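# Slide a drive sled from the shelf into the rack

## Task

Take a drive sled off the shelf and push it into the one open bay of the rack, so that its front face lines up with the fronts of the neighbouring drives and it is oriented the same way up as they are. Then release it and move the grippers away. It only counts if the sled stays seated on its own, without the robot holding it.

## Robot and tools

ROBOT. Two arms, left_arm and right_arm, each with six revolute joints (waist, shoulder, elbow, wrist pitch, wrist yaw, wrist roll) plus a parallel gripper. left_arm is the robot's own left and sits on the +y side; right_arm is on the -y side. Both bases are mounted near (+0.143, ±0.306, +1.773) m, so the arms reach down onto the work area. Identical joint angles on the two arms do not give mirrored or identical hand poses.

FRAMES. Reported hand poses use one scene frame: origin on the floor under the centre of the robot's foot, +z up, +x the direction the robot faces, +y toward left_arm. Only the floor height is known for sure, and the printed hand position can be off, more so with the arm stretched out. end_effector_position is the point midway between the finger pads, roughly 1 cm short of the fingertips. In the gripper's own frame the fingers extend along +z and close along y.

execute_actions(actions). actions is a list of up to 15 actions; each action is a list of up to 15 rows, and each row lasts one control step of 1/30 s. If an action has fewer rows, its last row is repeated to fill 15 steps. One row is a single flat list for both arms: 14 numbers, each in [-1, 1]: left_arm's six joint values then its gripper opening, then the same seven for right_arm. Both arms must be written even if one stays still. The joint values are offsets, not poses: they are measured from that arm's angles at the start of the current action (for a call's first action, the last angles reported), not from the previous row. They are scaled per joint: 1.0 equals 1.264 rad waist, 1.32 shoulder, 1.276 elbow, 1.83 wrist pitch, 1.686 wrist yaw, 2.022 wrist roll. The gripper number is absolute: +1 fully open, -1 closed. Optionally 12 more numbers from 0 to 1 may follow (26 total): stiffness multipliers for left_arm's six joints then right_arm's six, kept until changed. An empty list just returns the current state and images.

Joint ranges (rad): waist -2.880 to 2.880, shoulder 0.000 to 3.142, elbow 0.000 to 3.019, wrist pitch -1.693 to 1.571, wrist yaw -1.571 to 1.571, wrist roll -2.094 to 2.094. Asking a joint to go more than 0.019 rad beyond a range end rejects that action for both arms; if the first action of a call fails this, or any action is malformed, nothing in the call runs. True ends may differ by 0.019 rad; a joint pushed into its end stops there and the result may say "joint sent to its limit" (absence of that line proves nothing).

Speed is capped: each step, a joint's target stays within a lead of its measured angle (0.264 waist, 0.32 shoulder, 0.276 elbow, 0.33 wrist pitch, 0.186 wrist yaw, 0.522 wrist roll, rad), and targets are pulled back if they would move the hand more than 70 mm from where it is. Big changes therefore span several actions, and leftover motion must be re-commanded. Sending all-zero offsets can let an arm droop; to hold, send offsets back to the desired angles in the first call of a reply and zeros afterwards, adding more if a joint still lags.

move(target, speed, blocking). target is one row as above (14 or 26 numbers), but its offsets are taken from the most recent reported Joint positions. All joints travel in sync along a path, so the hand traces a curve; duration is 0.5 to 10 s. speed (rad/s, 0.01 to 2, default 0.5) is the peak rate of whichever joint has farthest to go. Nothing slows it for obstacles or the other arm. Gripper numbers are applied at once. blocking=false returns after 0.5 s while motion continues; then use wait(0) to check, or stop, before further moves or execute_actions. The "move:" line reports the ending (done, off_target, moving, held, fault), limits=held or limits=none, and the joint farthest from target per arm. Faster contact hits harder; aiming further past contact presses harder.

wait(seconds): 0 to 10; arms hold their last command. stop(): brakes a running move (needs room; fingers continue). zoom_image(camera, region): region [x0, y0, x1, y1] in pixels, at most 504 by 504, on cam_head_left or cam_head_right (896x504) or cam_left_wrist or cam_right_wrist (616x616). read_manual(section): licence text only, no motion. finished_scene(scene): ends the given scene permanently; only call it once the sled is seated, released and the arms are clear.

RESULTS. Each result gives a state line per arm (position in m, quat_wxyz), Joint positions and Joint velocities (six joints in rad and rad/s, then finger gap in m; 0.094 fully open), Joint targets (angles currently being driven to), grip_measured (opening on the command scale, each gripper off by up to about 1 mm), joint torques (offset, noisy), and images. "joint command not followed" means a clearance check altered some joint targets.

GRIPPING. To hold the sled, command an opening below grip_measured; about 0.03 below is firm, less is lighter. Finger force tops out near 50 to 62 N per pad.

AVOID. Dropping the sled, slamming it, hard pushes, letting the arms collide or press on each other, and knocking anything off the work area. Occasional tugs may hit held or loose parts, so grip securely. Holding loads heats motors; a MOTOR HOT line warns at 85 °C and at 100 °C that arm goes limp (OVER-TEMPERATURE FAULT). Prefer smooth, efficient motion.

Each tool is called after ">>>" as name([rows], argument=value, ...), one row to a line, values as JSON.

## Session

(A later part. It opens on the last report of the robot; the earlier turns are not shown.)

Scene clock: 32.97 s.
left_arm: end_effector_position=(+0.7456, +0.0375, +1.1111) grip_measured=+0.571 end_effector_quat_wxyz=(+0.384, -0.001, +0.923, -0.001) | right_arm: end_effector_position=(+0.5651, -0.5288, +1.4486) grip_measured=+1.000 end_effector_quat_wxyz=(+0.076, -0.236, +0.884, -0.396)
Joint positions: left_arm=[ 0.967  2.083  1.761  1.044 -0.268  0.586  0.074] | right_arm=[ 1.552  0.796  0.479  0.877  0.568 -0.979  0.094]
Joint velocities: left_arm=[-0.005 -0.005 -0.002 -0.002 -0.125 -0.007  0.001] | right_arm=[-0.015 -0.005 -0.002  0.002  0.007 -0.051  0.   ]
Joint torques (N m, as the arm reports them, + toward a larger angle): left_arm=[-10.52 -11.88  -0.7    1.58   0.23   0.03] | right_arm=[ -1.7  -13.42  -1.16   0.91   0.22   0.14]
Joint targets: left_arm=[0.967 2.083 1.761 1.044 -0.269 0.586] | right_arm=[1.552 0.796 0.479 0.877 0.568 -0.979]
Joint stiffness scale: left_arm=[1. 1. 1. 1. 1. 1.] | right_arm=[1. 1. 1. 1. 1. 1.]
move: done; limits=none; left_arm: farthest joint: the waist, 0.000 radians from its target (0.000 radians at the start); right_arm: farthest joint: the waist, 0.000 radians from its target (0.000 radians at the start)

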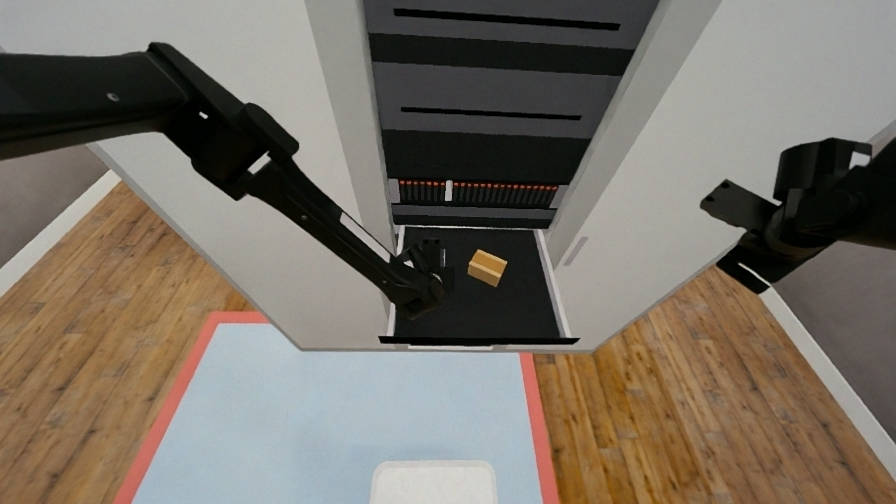

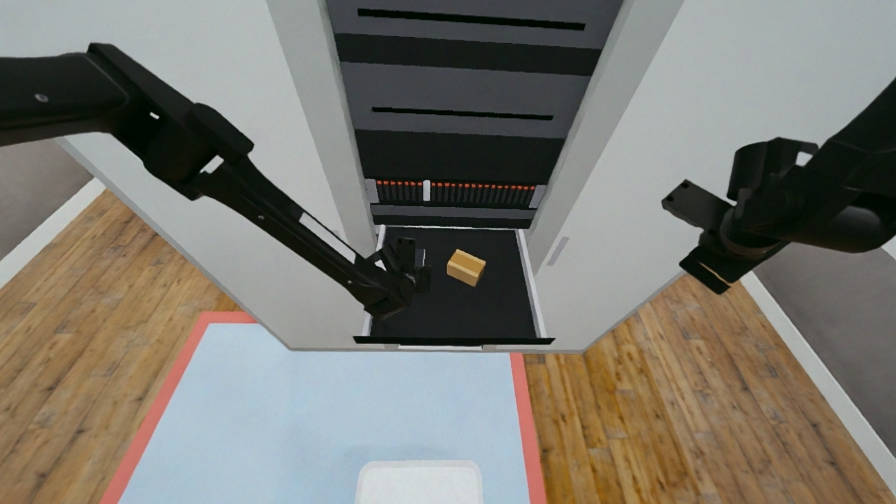

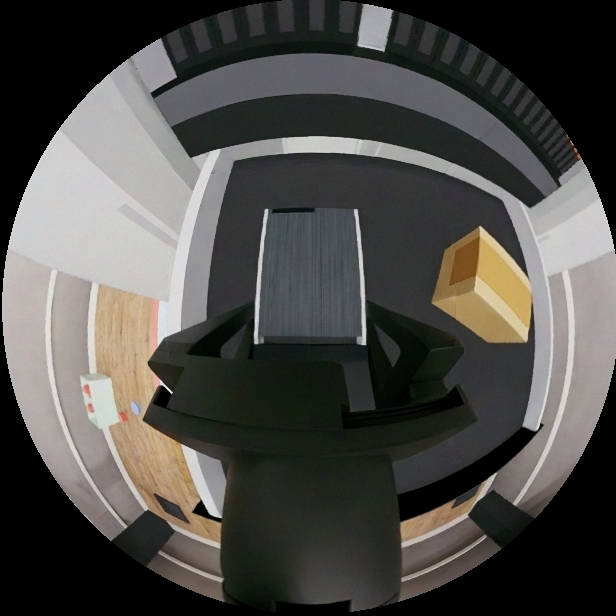

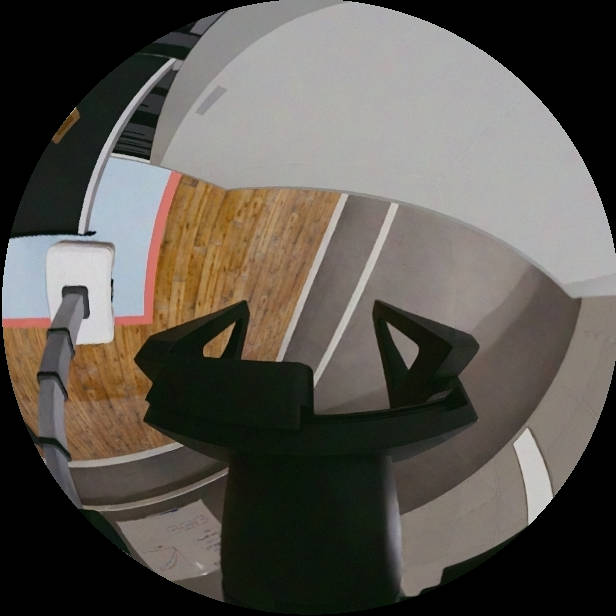

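>>> move(target=[-0.08,-0.15,-0.27,0.1,-0.03,0,0.5,0,0,0,0,0,0,1], speed=0.3)

>>> move(target=[0.107,-0.063,0.07,-0.03,0.675,-0.65,0.5,0,0,0,0,0,0,1], speed=0.6)

Scene clock: 37.43 s.
left_arm: end_effector_position=(+0.7161, +0.0362, +1.1983) grip_measured=+0.571 end_effector_quat_wxyz=(+0.378, -0.019, +0.926, -0.015) | right_arm: end_effector_position=(+0.5651, -0.5288, +1.4486) grip_measured=+1.000 end_effector_quat_wxyz=(+0.076, -0.236, +0.884, -0.396)
Joint positions: left_arm=[ 0.894  1.915  1.428  1.204 -0.319  0.586  0.074] | right_arm=[ 1.552  0.796  0.479  0.877  0.568 -0.979  0.094]
Joint velocities: left_arm=[-0.005 -0.015 -0.002  0.012 -0.007 -0.022 -0.001] | right_arm=[-0.005 -0.015  0.007 -0.007  0.051 -0.051  0.   ]
Joint torques (N m, as the arm reports them, + toward a larger angle): left_arm=[-12.36 -14.01  -3.03   2.4    0.32   0.04] | right_arm=[ -1.43 -13.52  -1.14   0.89   0.22   0.13]
Joint targets: left_arm=[0.866 1.885 1.416 1.227 -0.318 0.586] | right_arm=[1.552 0.796 0.479 0.877 0.568 -0.979]
Joint stiffness scale: left_arm=[1. 1. 1. 1. 1. 1.] | right_arm=[1. 1. 1. 1. 1. 1.]
move: off_target (left_arm); limits=none; left_arm: farthest joint: the shoulder, 0.030 radians from its target (0.198 radians at the start); right_arm: farthest joint: the waist, 0.000 radians from its target (0.000 radians at the start)

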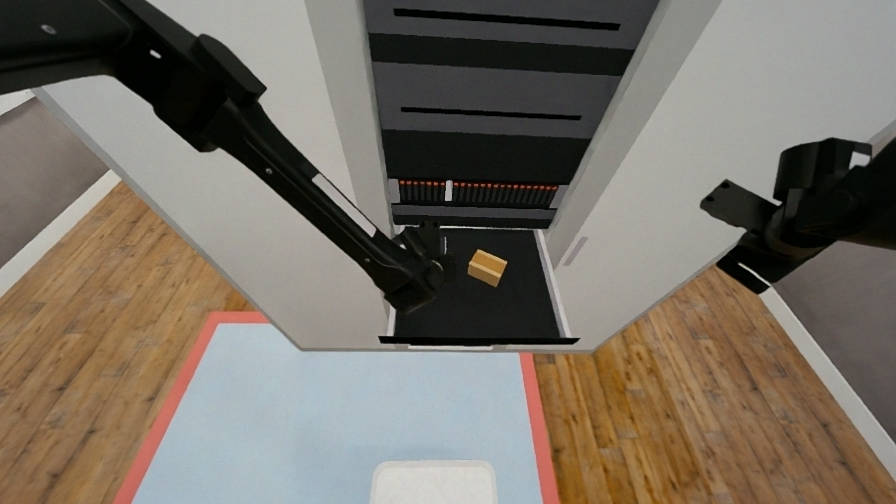

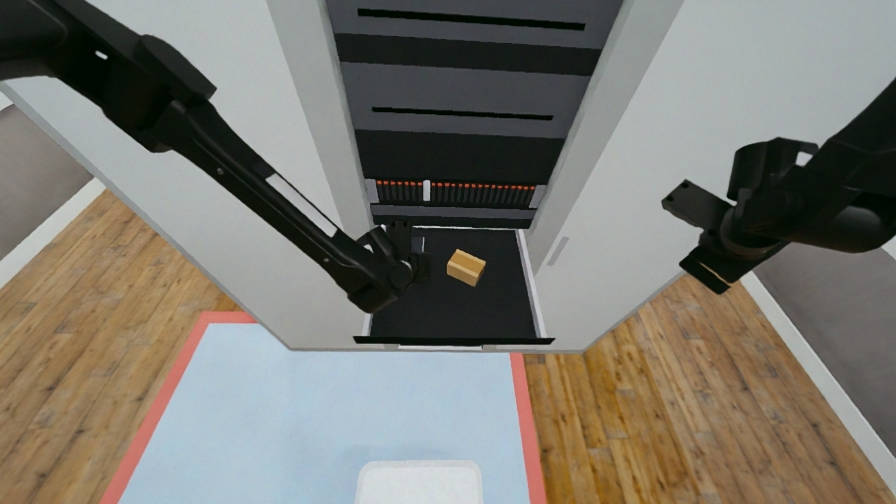

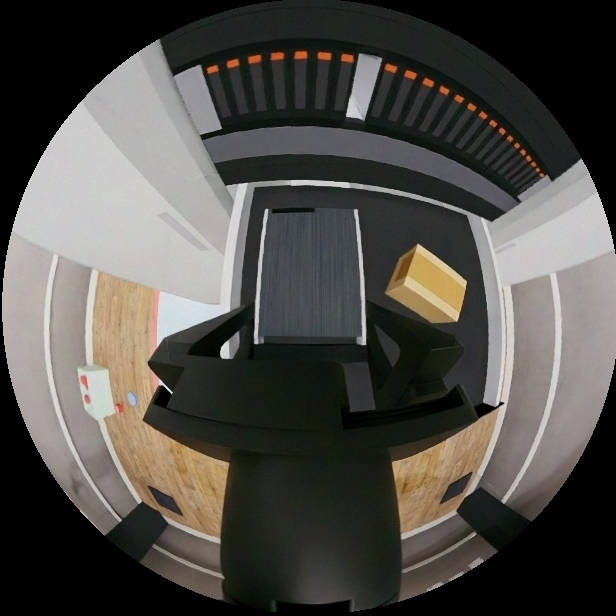

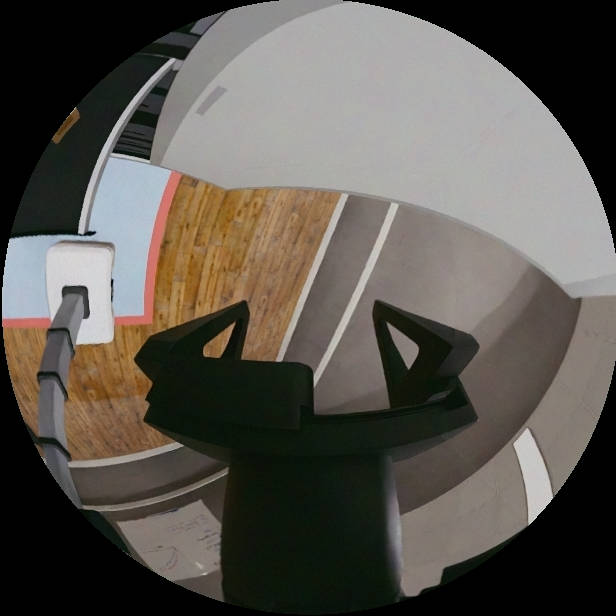

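Scene clock: 40.47 s.
left_arm: end_effector_position=(+0.7607, -0.0047, +1.2796) grip_measured=+0.571 end_effector_quat_wxyz=(+0.270, -0.274, +0.652, -0.653) | right_arm: end_effector_position=(+0.5651, -0.5288, +1.4486) grip_measured=+1.000 end_effector_quat_wxyz=(+0.076, -0.236, +0.884, -0.396)
Joint positions: left_arm=[ 1.022  1.867  1.514  1.15   0.813 -0.716  0.074] | right_arm=[ 1.552  0.796  0.479  0.877  0.568 -0.979  0.094]
Joint velocities: left_arm=[-0.005 -0.005 -0.002 -0.007 -0.037  0.022  0.   ] | right_arm=[ 0.005 -0.005  0.002  0.012  0.066  0.022  0.   ]
Joint torques (N m, as the arm reports them, + toward a larger angle): left_arm=[ -8.23 -17.23  -0.73   1.57   0.77   0.01] | right_arm=[ -1.53 -13.5   -1.15   0.86   0.22   0.14]
Joint targets: left_arm=[1.029 1.832 1.518 1.149 0.819 -0.729] | right_arm=[1.552 0.796 0.479 0.877 0.568 -0.979]
Joint stiffness scale: left_arm=[1. 1. 1. 1. 1. 1.] | right_arm=[1. 1. 1. 1. 1. 1.]
move: off_target (left_arm); limits=none; left_arm: farthest joint: the shoulder, 0.035 radians from its target (0.083 radians at the start); right_arm: farthest joint: the waist, 0.000 radians from its target (0.000 radians at the start)

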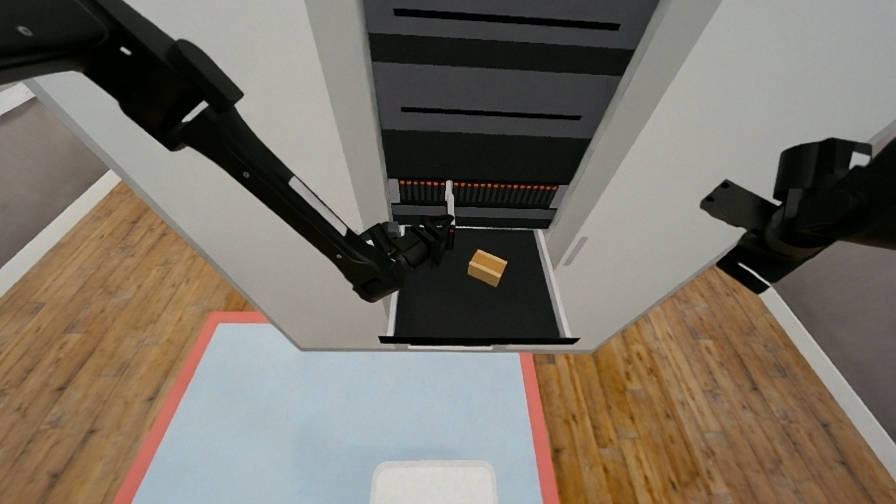

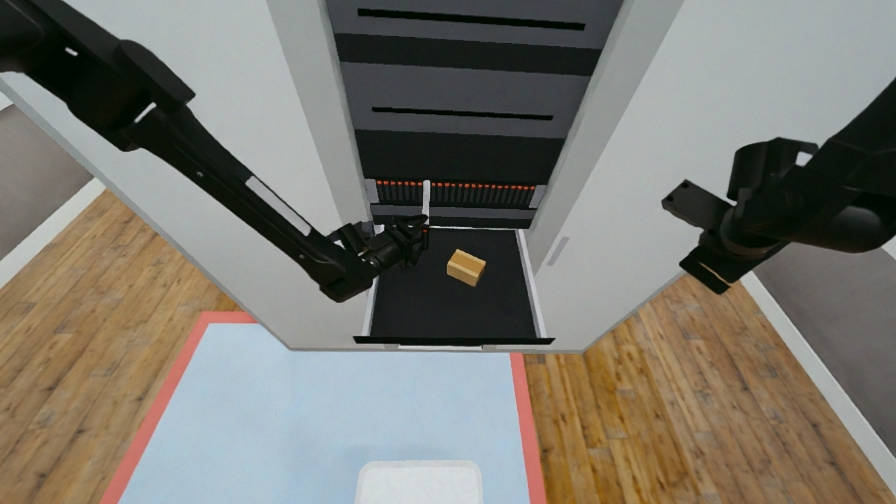

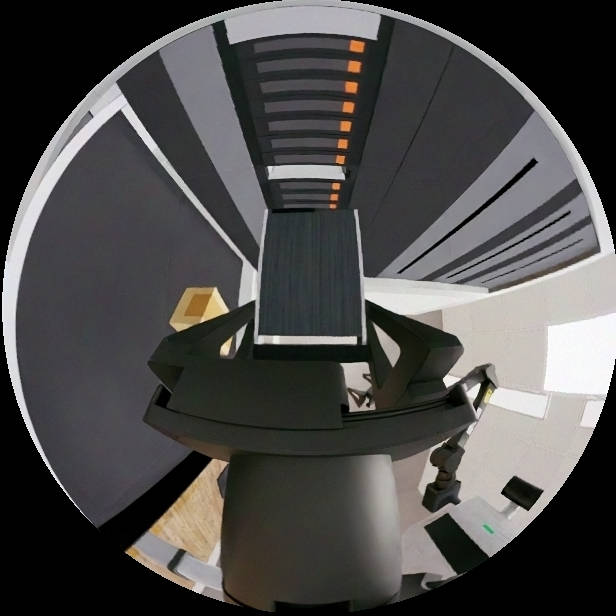

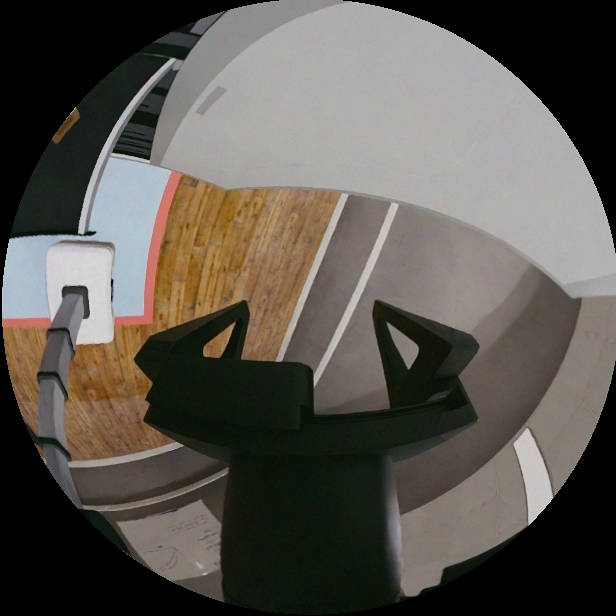

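>>> execute_actions(actions=[])

Scene clock: 47.33 s.
left_arm: end_effector_position=(+0.7607, -0.0047, +1.2796) grip_measured=+0.571 end_effector_quat_wxyz=(+0.270, -0.274, +0.652, -0.653) | right_arm: end_effector_position=(+0.5651, -0.5288, +1.4486) grip_measured=+1.000 end_effector_quat_wxyz=(+0.076, -0.236, +0.884, -0.396)
Joint positions: left_arm=[ 1.022  1.867  1.514  1.15   0.813 -0.717  0.074] | right_arm=[ 1.552  0.796  0.479  0.877  0.568 -0.979  0.094]
Joint velocities: left_arm=[-0.005 -0.005 -0.012  0.017  0.037  0.007 -0.   ] | right_arm=[-0.005 -0.005 -0.012 -0.002  0.007  0.022  0.   ]
Joint torques (N m, as the arm reports them, + toward a larger angle): left_arm=[ -8.19 -16.4   -0.63   1.57   0.77   0.01] | right_arm=[ -1.81 -13.5   -1.17   0.89   0.21   0.15]
Joint targets: left_arm=[1.029 1.832 1.518 1.149 0.819 -0.728] | right_arm=[1.552 0.796 0.479 0.877 0.568 -0.979]
Joint stiffness scale: left_arm=[1. 1. 1. 1. 1. 1.] | right_arm=[1. 1. 1. 1. 1. 1.]

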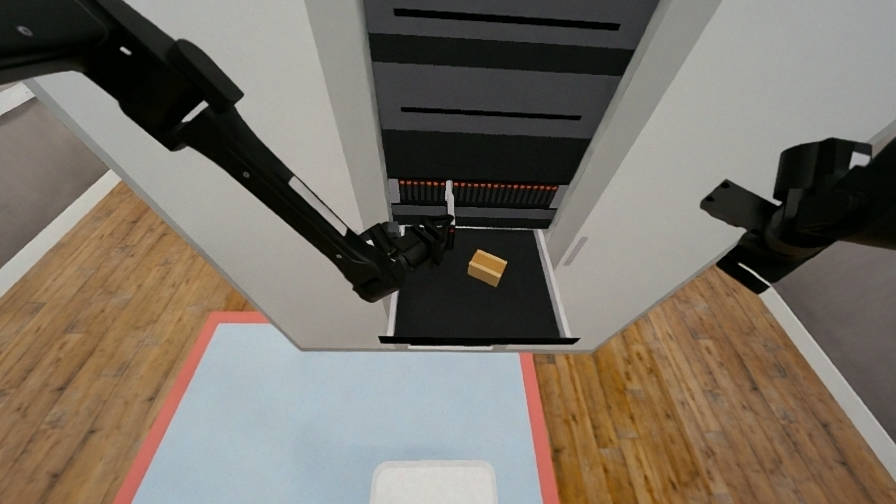

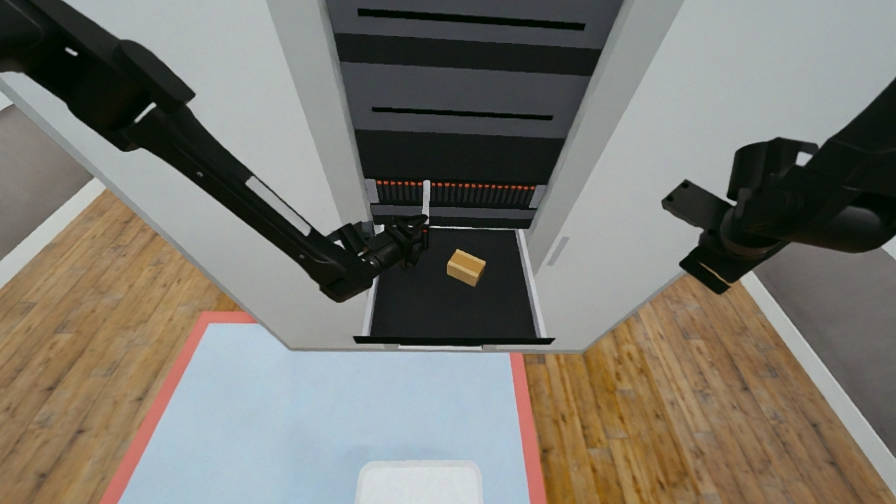

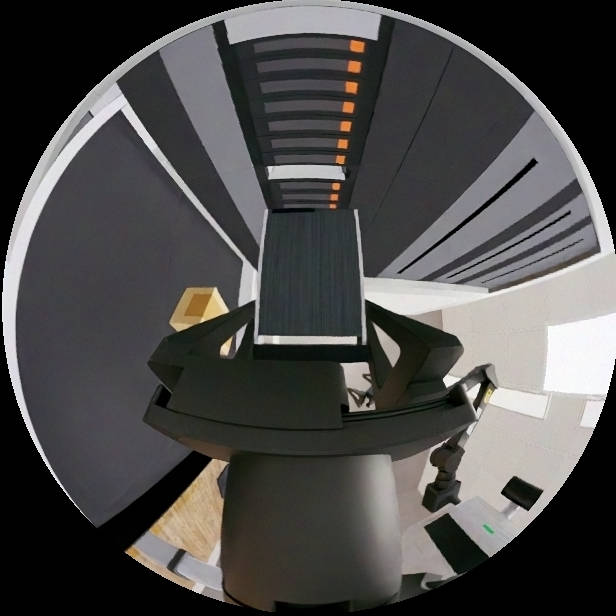

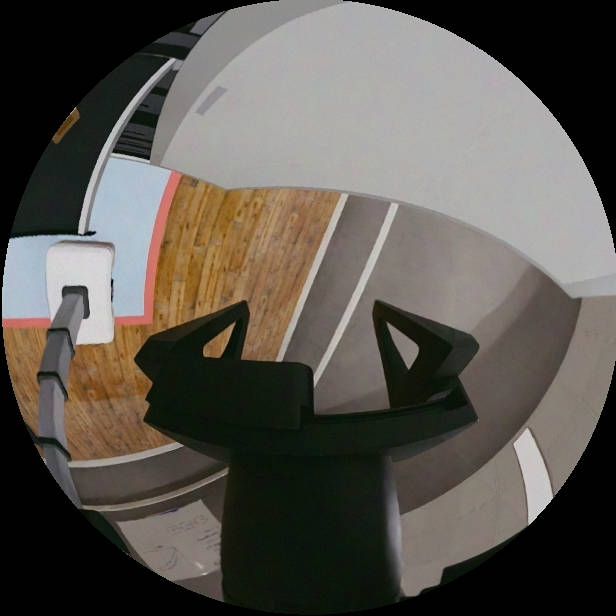

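>>> move(target=[0,-0.03,0.08,-0.06,-0.002,0.006,0.5,0,0,0,0,0,0,1], speed=0.06)

>>> zoom_image(camera="cam_head_left", region=[400,160,500,250])

>>> zoom_image(camera="cam_left_wrist", region=[220,120,400,260])

Scene clock: 52.27 s.
left_arm: end_effector_position=(+0.7974, -0.0002, +1.2713) grip_measured=+0.571 end_effector_quat_wxyz=(+0.268, -0.277, +0.653, -0.651) | right_arm: end_effector_position=(+0.5651, -0.5288, +1.4486) grip_measured=+1.000 end_effector_quat_wxyz=(+0.076, -0.236, +0.884, -0.396)
Joint positions: left_arm=[ 1.022  1.866  1.611  1.046  0.807 -0.717  0.074] | right_arm=[ 1.552  0.796  0.479  0.877  0.568 -0.979  0.094]
Joint velocities: left_arm=[-0.015 -0.005 -0.002 -0.012  0.022 -0.022 -0.001] | right_arm=[-0.015  0.015 -0.002 -0.002 -0.037  0.051  0.   ]
Joint torques (N m, as the arm reports them, + toward a larger angle): left_arm=[ -8.87 -18.05   0.27   1.31   0.6    0.27] | right_arm=[ -1.67 -13.41  -1.15   0.89   0.21   0.15]
Joint targets: left_arm=[1.022 1.827 1.616 1.040 0.809 -0.705] | right_arm=[1.552 0.796 0.479 0.877 0.568 -0.979]
Joint stiffness scale: left_arm=[1. 1. 1. 1. 1. 1.] | right_arm=[1. 1. 1. 1. 1. 1.]
move: off_target (left_arm); limits=none; left_arm: farthest joint: the shoulder, 0.038 radians from its target (0.039 radians at the start); right_arm: farthest joint: the waist, 0.000 radians from its target (0.000 radians at the start)

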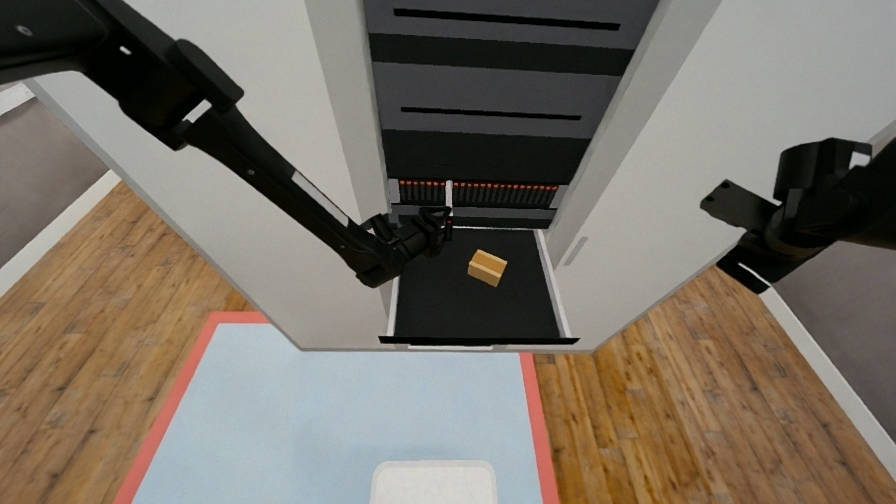

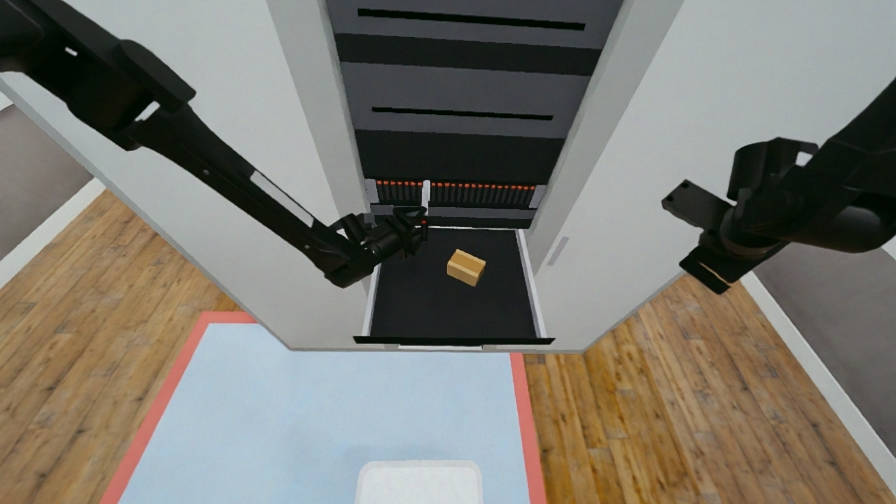

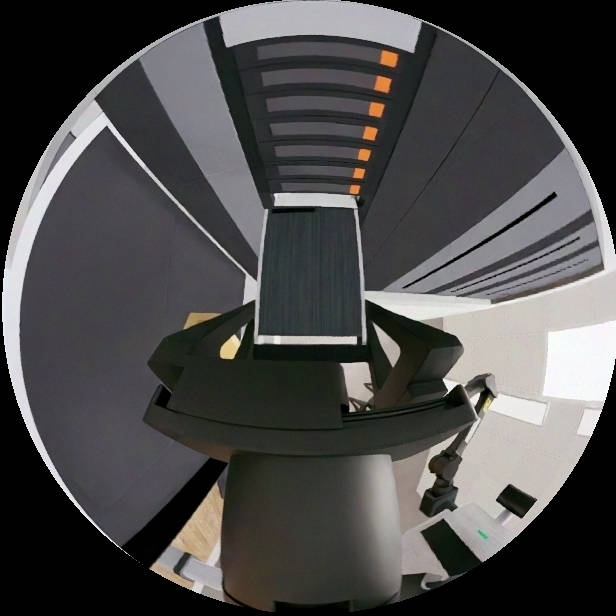

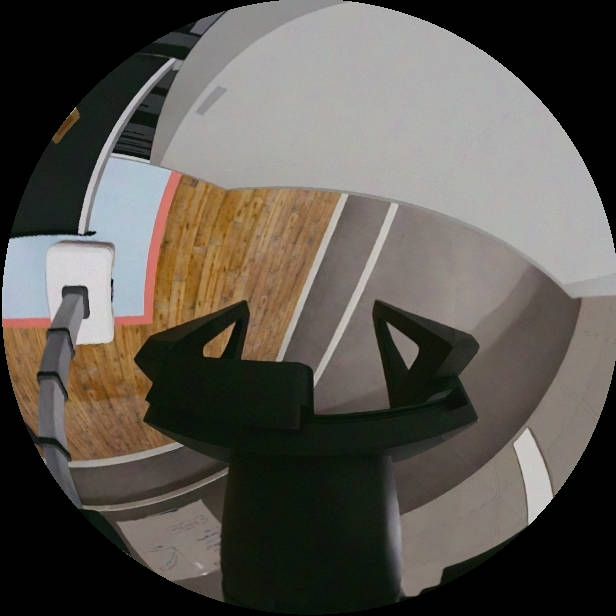

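Region (400, 160, 500, 250) of cam_head_left's 896x504 image, scaled by 5.040, with more detail than that image has; it fills the top 454 rows of this view, and the rest is white.

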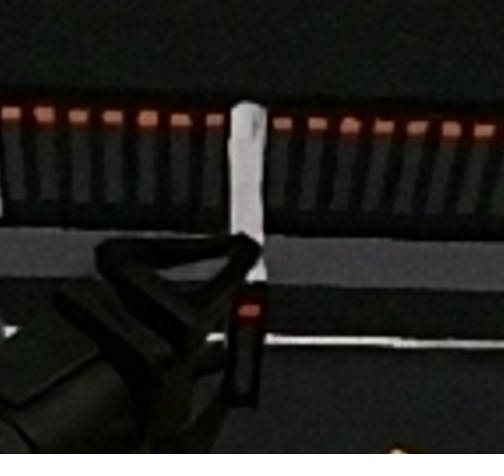

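Region (220, 120, 400, 260) of cam_left_wrist's 616x616 image, scaled by 2.800, with more detail than that image has.

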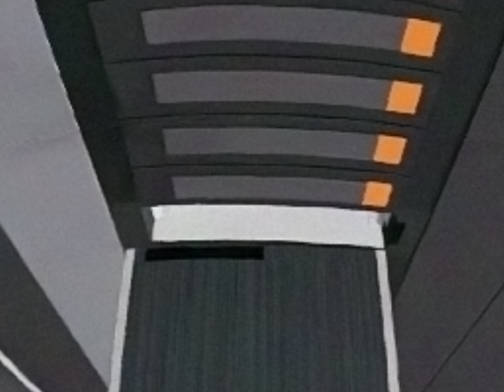

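Raise ~4 mm, y slightly negative.

>>> move(target=[-0.026,-0.033,0.004,-0.004,0,0.009,0.5,0,0,0,0,0,0,1], speed=0.06)

>>> zoom_image(camera="cam_head_left", region=[400,160,500,250])

Scene clock: 55.87 s.
left_arm: end_effector_position=(+0.8004, +0.0008, +1.2733) grip_measured=+0.571 end_effector_quat_wxyz=(+0.271, -0.277, +0.653, -0.651) | right_arm: end_effector_position=(+0.5651, -0.5288, +1.4486) grip_measured=+1.000 end_effector_quat_wxyz=(+0.076, -0.236, +0.884, -0.396)
Joint positions: left_arm=[ 1.021  1.861  1.611  1.046  0.805 -0.715  0.074] | right_arm=[ 1.552  0.796  0.479  0.877  0.568 -0.979  0.094]
Joint velocities: left_arm=[ 0.005 -0.015 -0.007 -0.027  0.022  0.022 -0.001] | right_arm=[-0.005  0.005 -0.007 -0.002  0.007 -0.022  0.   ]
Joint torques (N m, as the arm reports them, + toward a larger angle): left_arm=[-11.05 -17.07   0.39   1.31   0.6    0.33] | right_arm=[ -1.38 -13.46  -1.12   0.86   0.2    0.14]
Joint targets: left_arm=[0.989 1.822 1.616 1.039 0.807 -0.699] | right_arm=[1.552 0.796 0.479 0.877 0.568 -0.979]
Joint stiffness scale: left_arm=[1. 1. 1. 1. 1. 1.] | right_arm=[1. 1. 1. 1. 1. 1.]
move: off_target (left_arm); limits=none; left_arm: farthest joint: the shoulder, 0.039 radians from its target (0.043 radians at the start); right_arm: farthest joint: the waist, 0.000 radians from its target (0.000 radians at the start)

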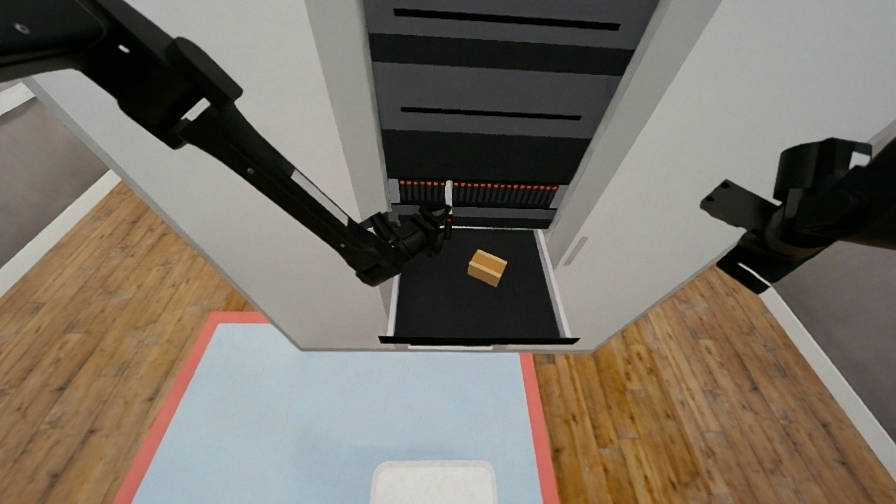

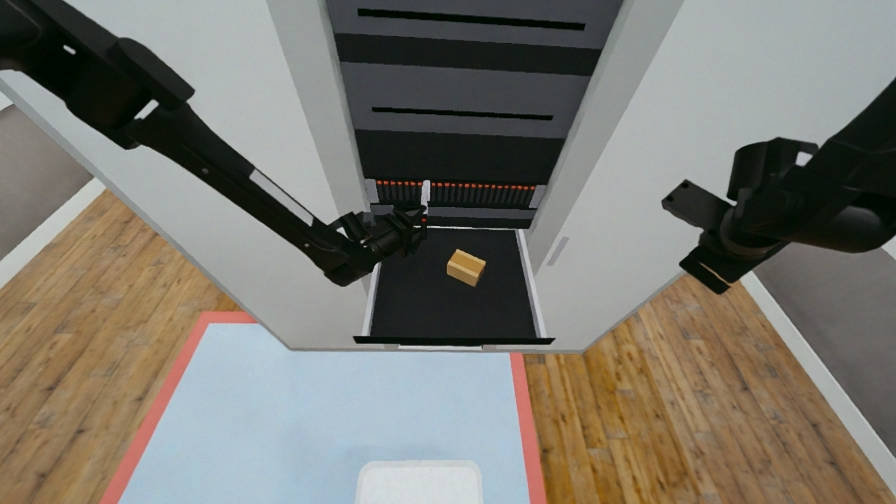

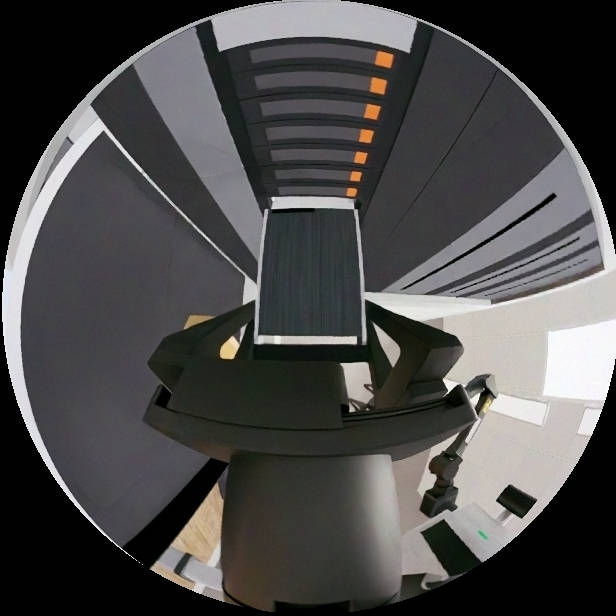

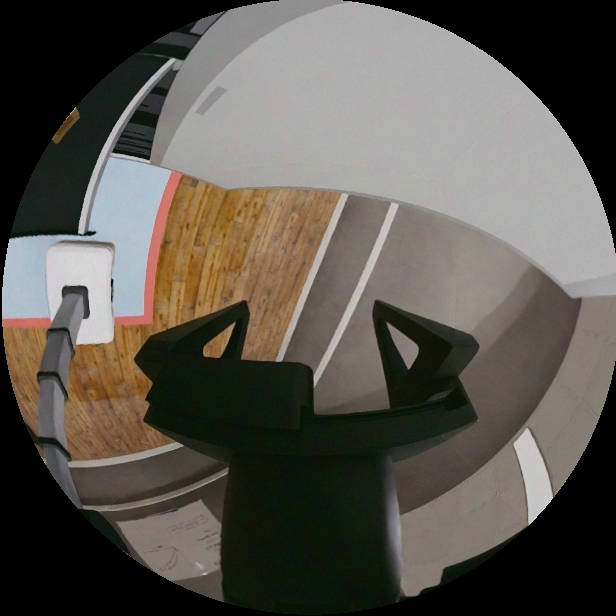

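Region (400, 160, 500, 250) of cam_head_left's 896x504 image, scaled by 5.040, with more detail than that image has; it fills the top 454 rows of this view, and the rest is white.

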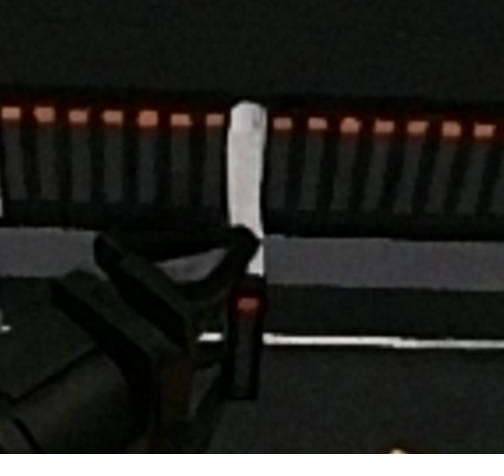

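>>> execute_actions([
  [[-0.029,-0.028,0.006,-0.005,0.001,0.01,0.5,0,0,0,0,0,0,1],[-0.031,-0.028,0.01,-0.008,0.001,0.01,0.5,0,0,0,0,0,0,1],[-0.032,-0.028,0.014,-0.011,0.001,0.01,0.5,0,0,0,0,0,0,1],[-0.033,-0.028,0.02,-0.016,0.001,0.011,0.5,0,0,0,0,0,0,1]],
])

>>> wait(seconds=0.5)

>>> zoom_image(camera="cam_head_left", region=[400,160,500,250])

Scene clock: 59.00 s.
left_arm: end_effector_position=(+0.8112, -0.0043, +1.2792) grip_measured=+0.571 end_effector_quat_wxyz=(+0.273, -0.275, +0.649, -0.654) | right_arm: end_effector_position=(+0.5651, -0.5288, +1.4486) grip_measured=+1.000 end_effector_quat_wxyz=(+0.076, -0.236, +0.884, -0.396)
Joint positions: left_arm=[ 1.007  1.859  1.633  1.023  0.803 -0.709  0.074] | right_arm=[ 1.552  0.796  0.479  0.877  0.568 -0.979  0.094]
Joint velocities: left_arm=[-0.024  0.005  0.022 -0.017 -0.037  0.051 -0.   ] | right_arm=[-0.015 -0.005 -0.002  0.022 -0.066  0.037  0.   ]
Joint torques (N m, as the arm reports them, + toward a larger angle): left_arm=[-10.84 -17.45   0.25   1.2    0.62   0.32] | right_arm=[ -1.5  -13.44  -1.15   0.91   0.2    0.14]
Joint targets: left_arm=[0.979 1.824 1.636 1.017 0.806 -0.693] | right_arm=[1.552 0.796 0.479 0.877 0.568 -0.979]
Joint stiffness scale: left_arm=[1. 1. 1. 1. 1. 1.] | right_arm=[1. 1. 1. 1. 1. 1.]

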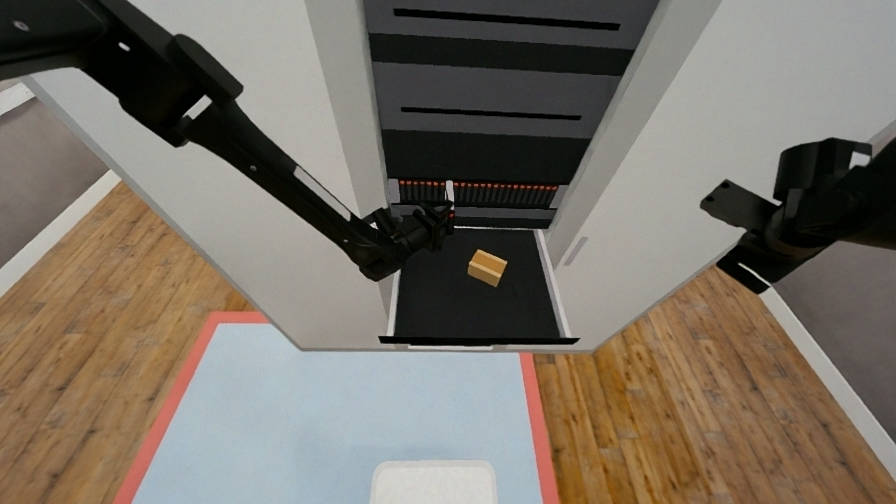

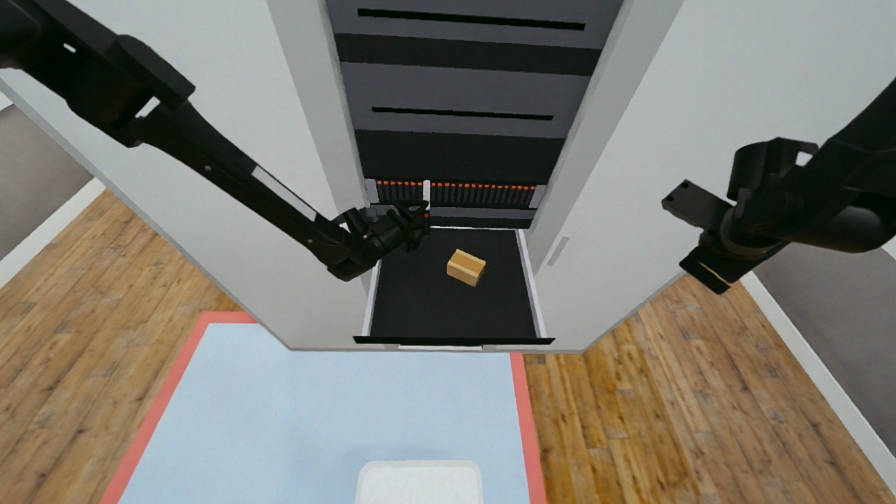

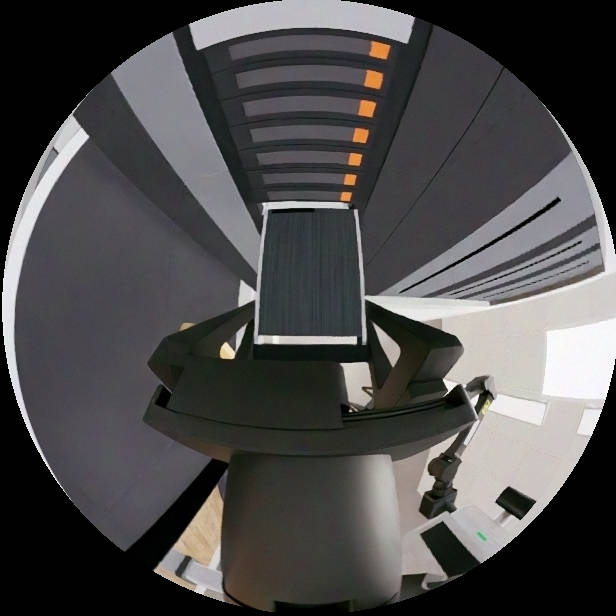

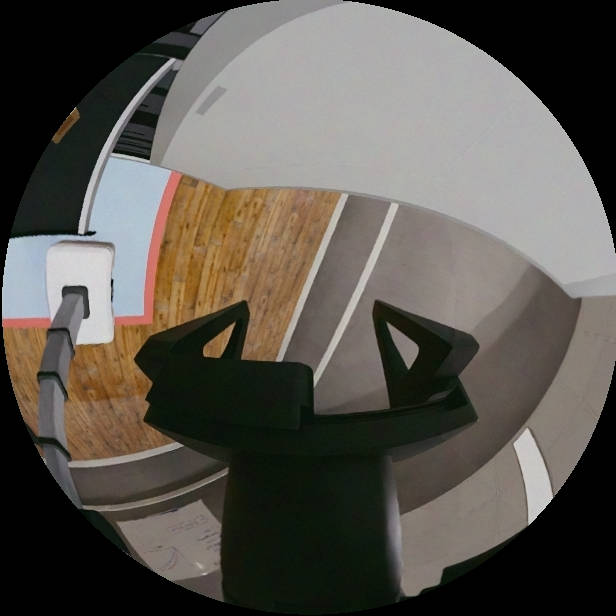

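Scene clock: 59.50 s.
left_arm: end_effector_position=(+0.8112, -0.0043, +1.2792) grip_measured=+0.571 end_effector_quat_wxyz=(+0.273, -0.275, +0.649, -0.654) | right_arm: end_effector_position=(+0.5651, -0.5288, +1.4486) grip_measured=+1.000 end_effector_quat_wxyz=(+0.076, -0.236, +0.884, -0.396)
Joint positions: left_arm=[ 1.007  1.859  1.633  1.023  0.803 -0.709  0.074] | right_arm=[ 1.552  0.796  0.479  0.877  0.568 -0.979  0.094]
Joint velocities: left_arm=[ 0.005  0.005 -0.022 -0.002  0.037 -0.066  0.   ] | right_arm=[-0.005 -0.005 -0.007 -0.012 -0.007 -0.051  0.   ]
Joint torques (N m, as the arm reports them, + toward a larger angle): left_arm=[-11.05 -17.48   0.41   1.32   0.61   0.32] | right_arm=[ -1.65 -13.8   -1.1    0.91   0.2    0.15]
Joint targets: left_arm=[0.979 1.824 1.636 1.017 0.806 -0.693] | right_arm=[1.552 0.796 0.479 0.877 0.568 -0.979]
Joint stiffness scale: left_arm=[1. 1. 1. 1. 1. 1.] | right_arm=[1. 1. 1. 1. 1. 1.]
wait: 0.50 s; at rest by 0.17 s

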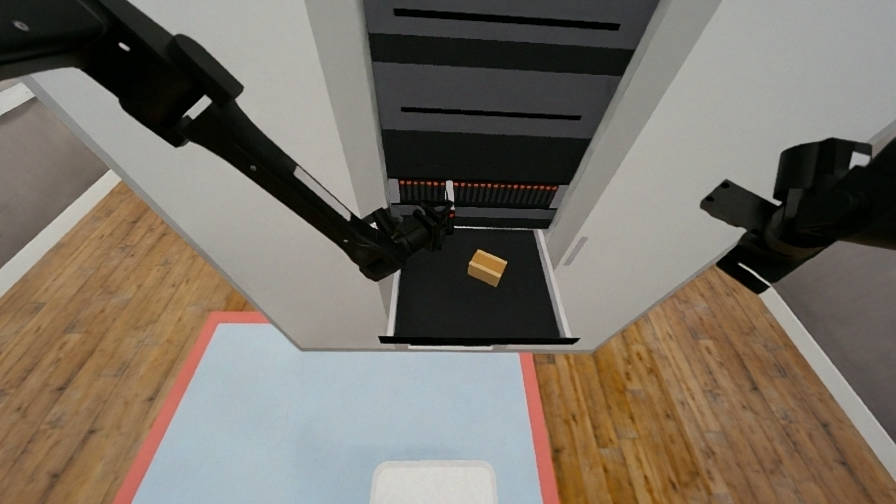

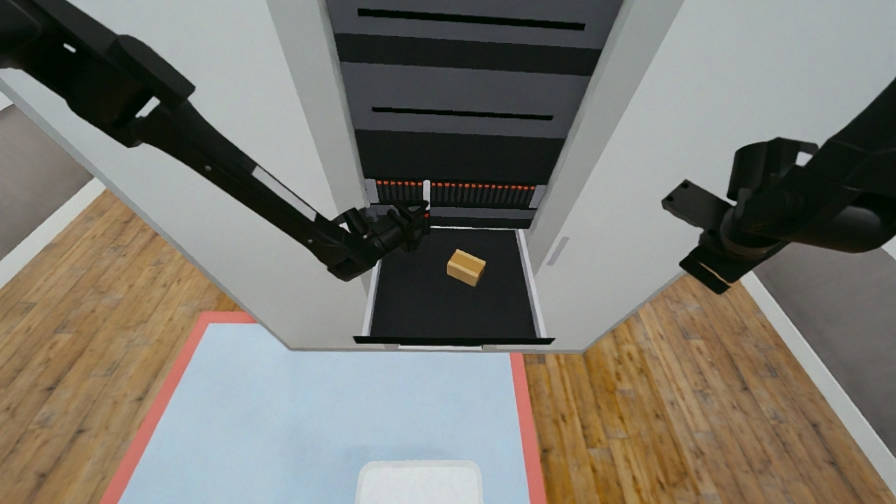

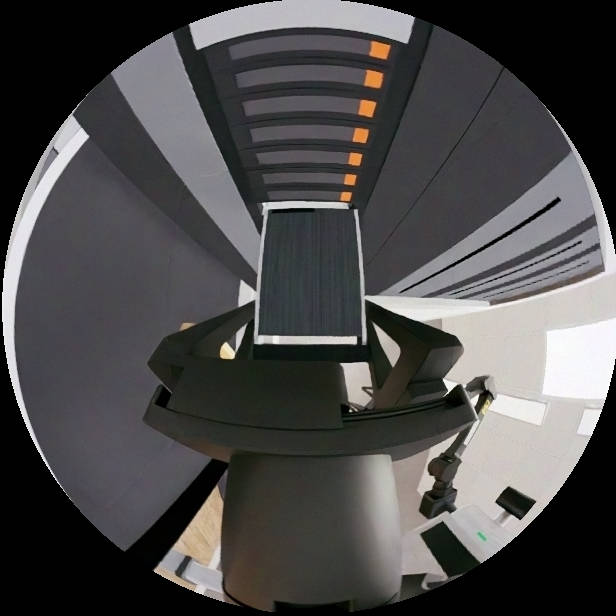

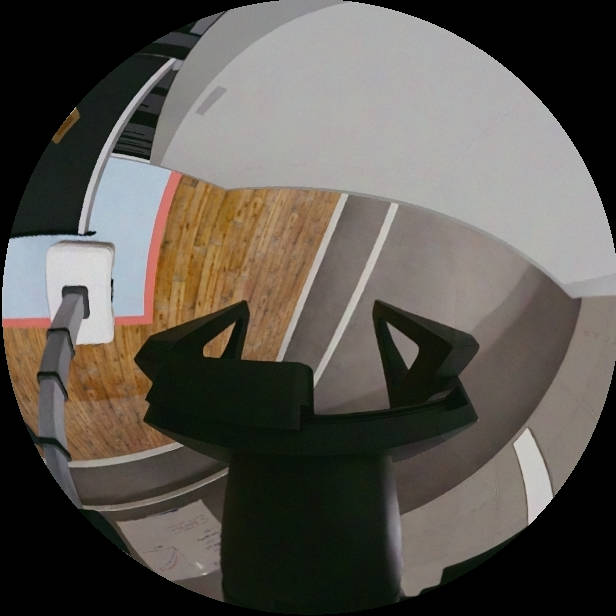

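Region (400, 160, 500, 250) of cam_head_left's 896x504 image, scaled by 5.040, with more detail than that image has; it fills the top 454 rows of this view, and the rest is white.

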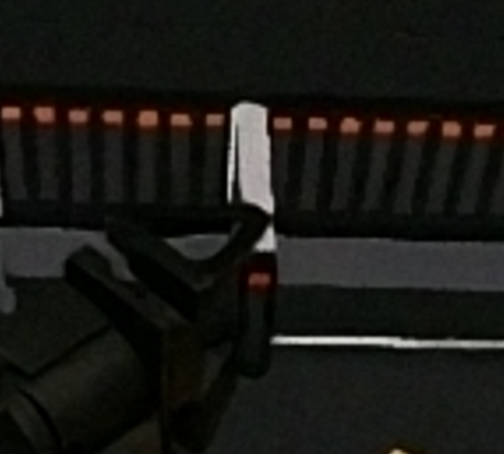

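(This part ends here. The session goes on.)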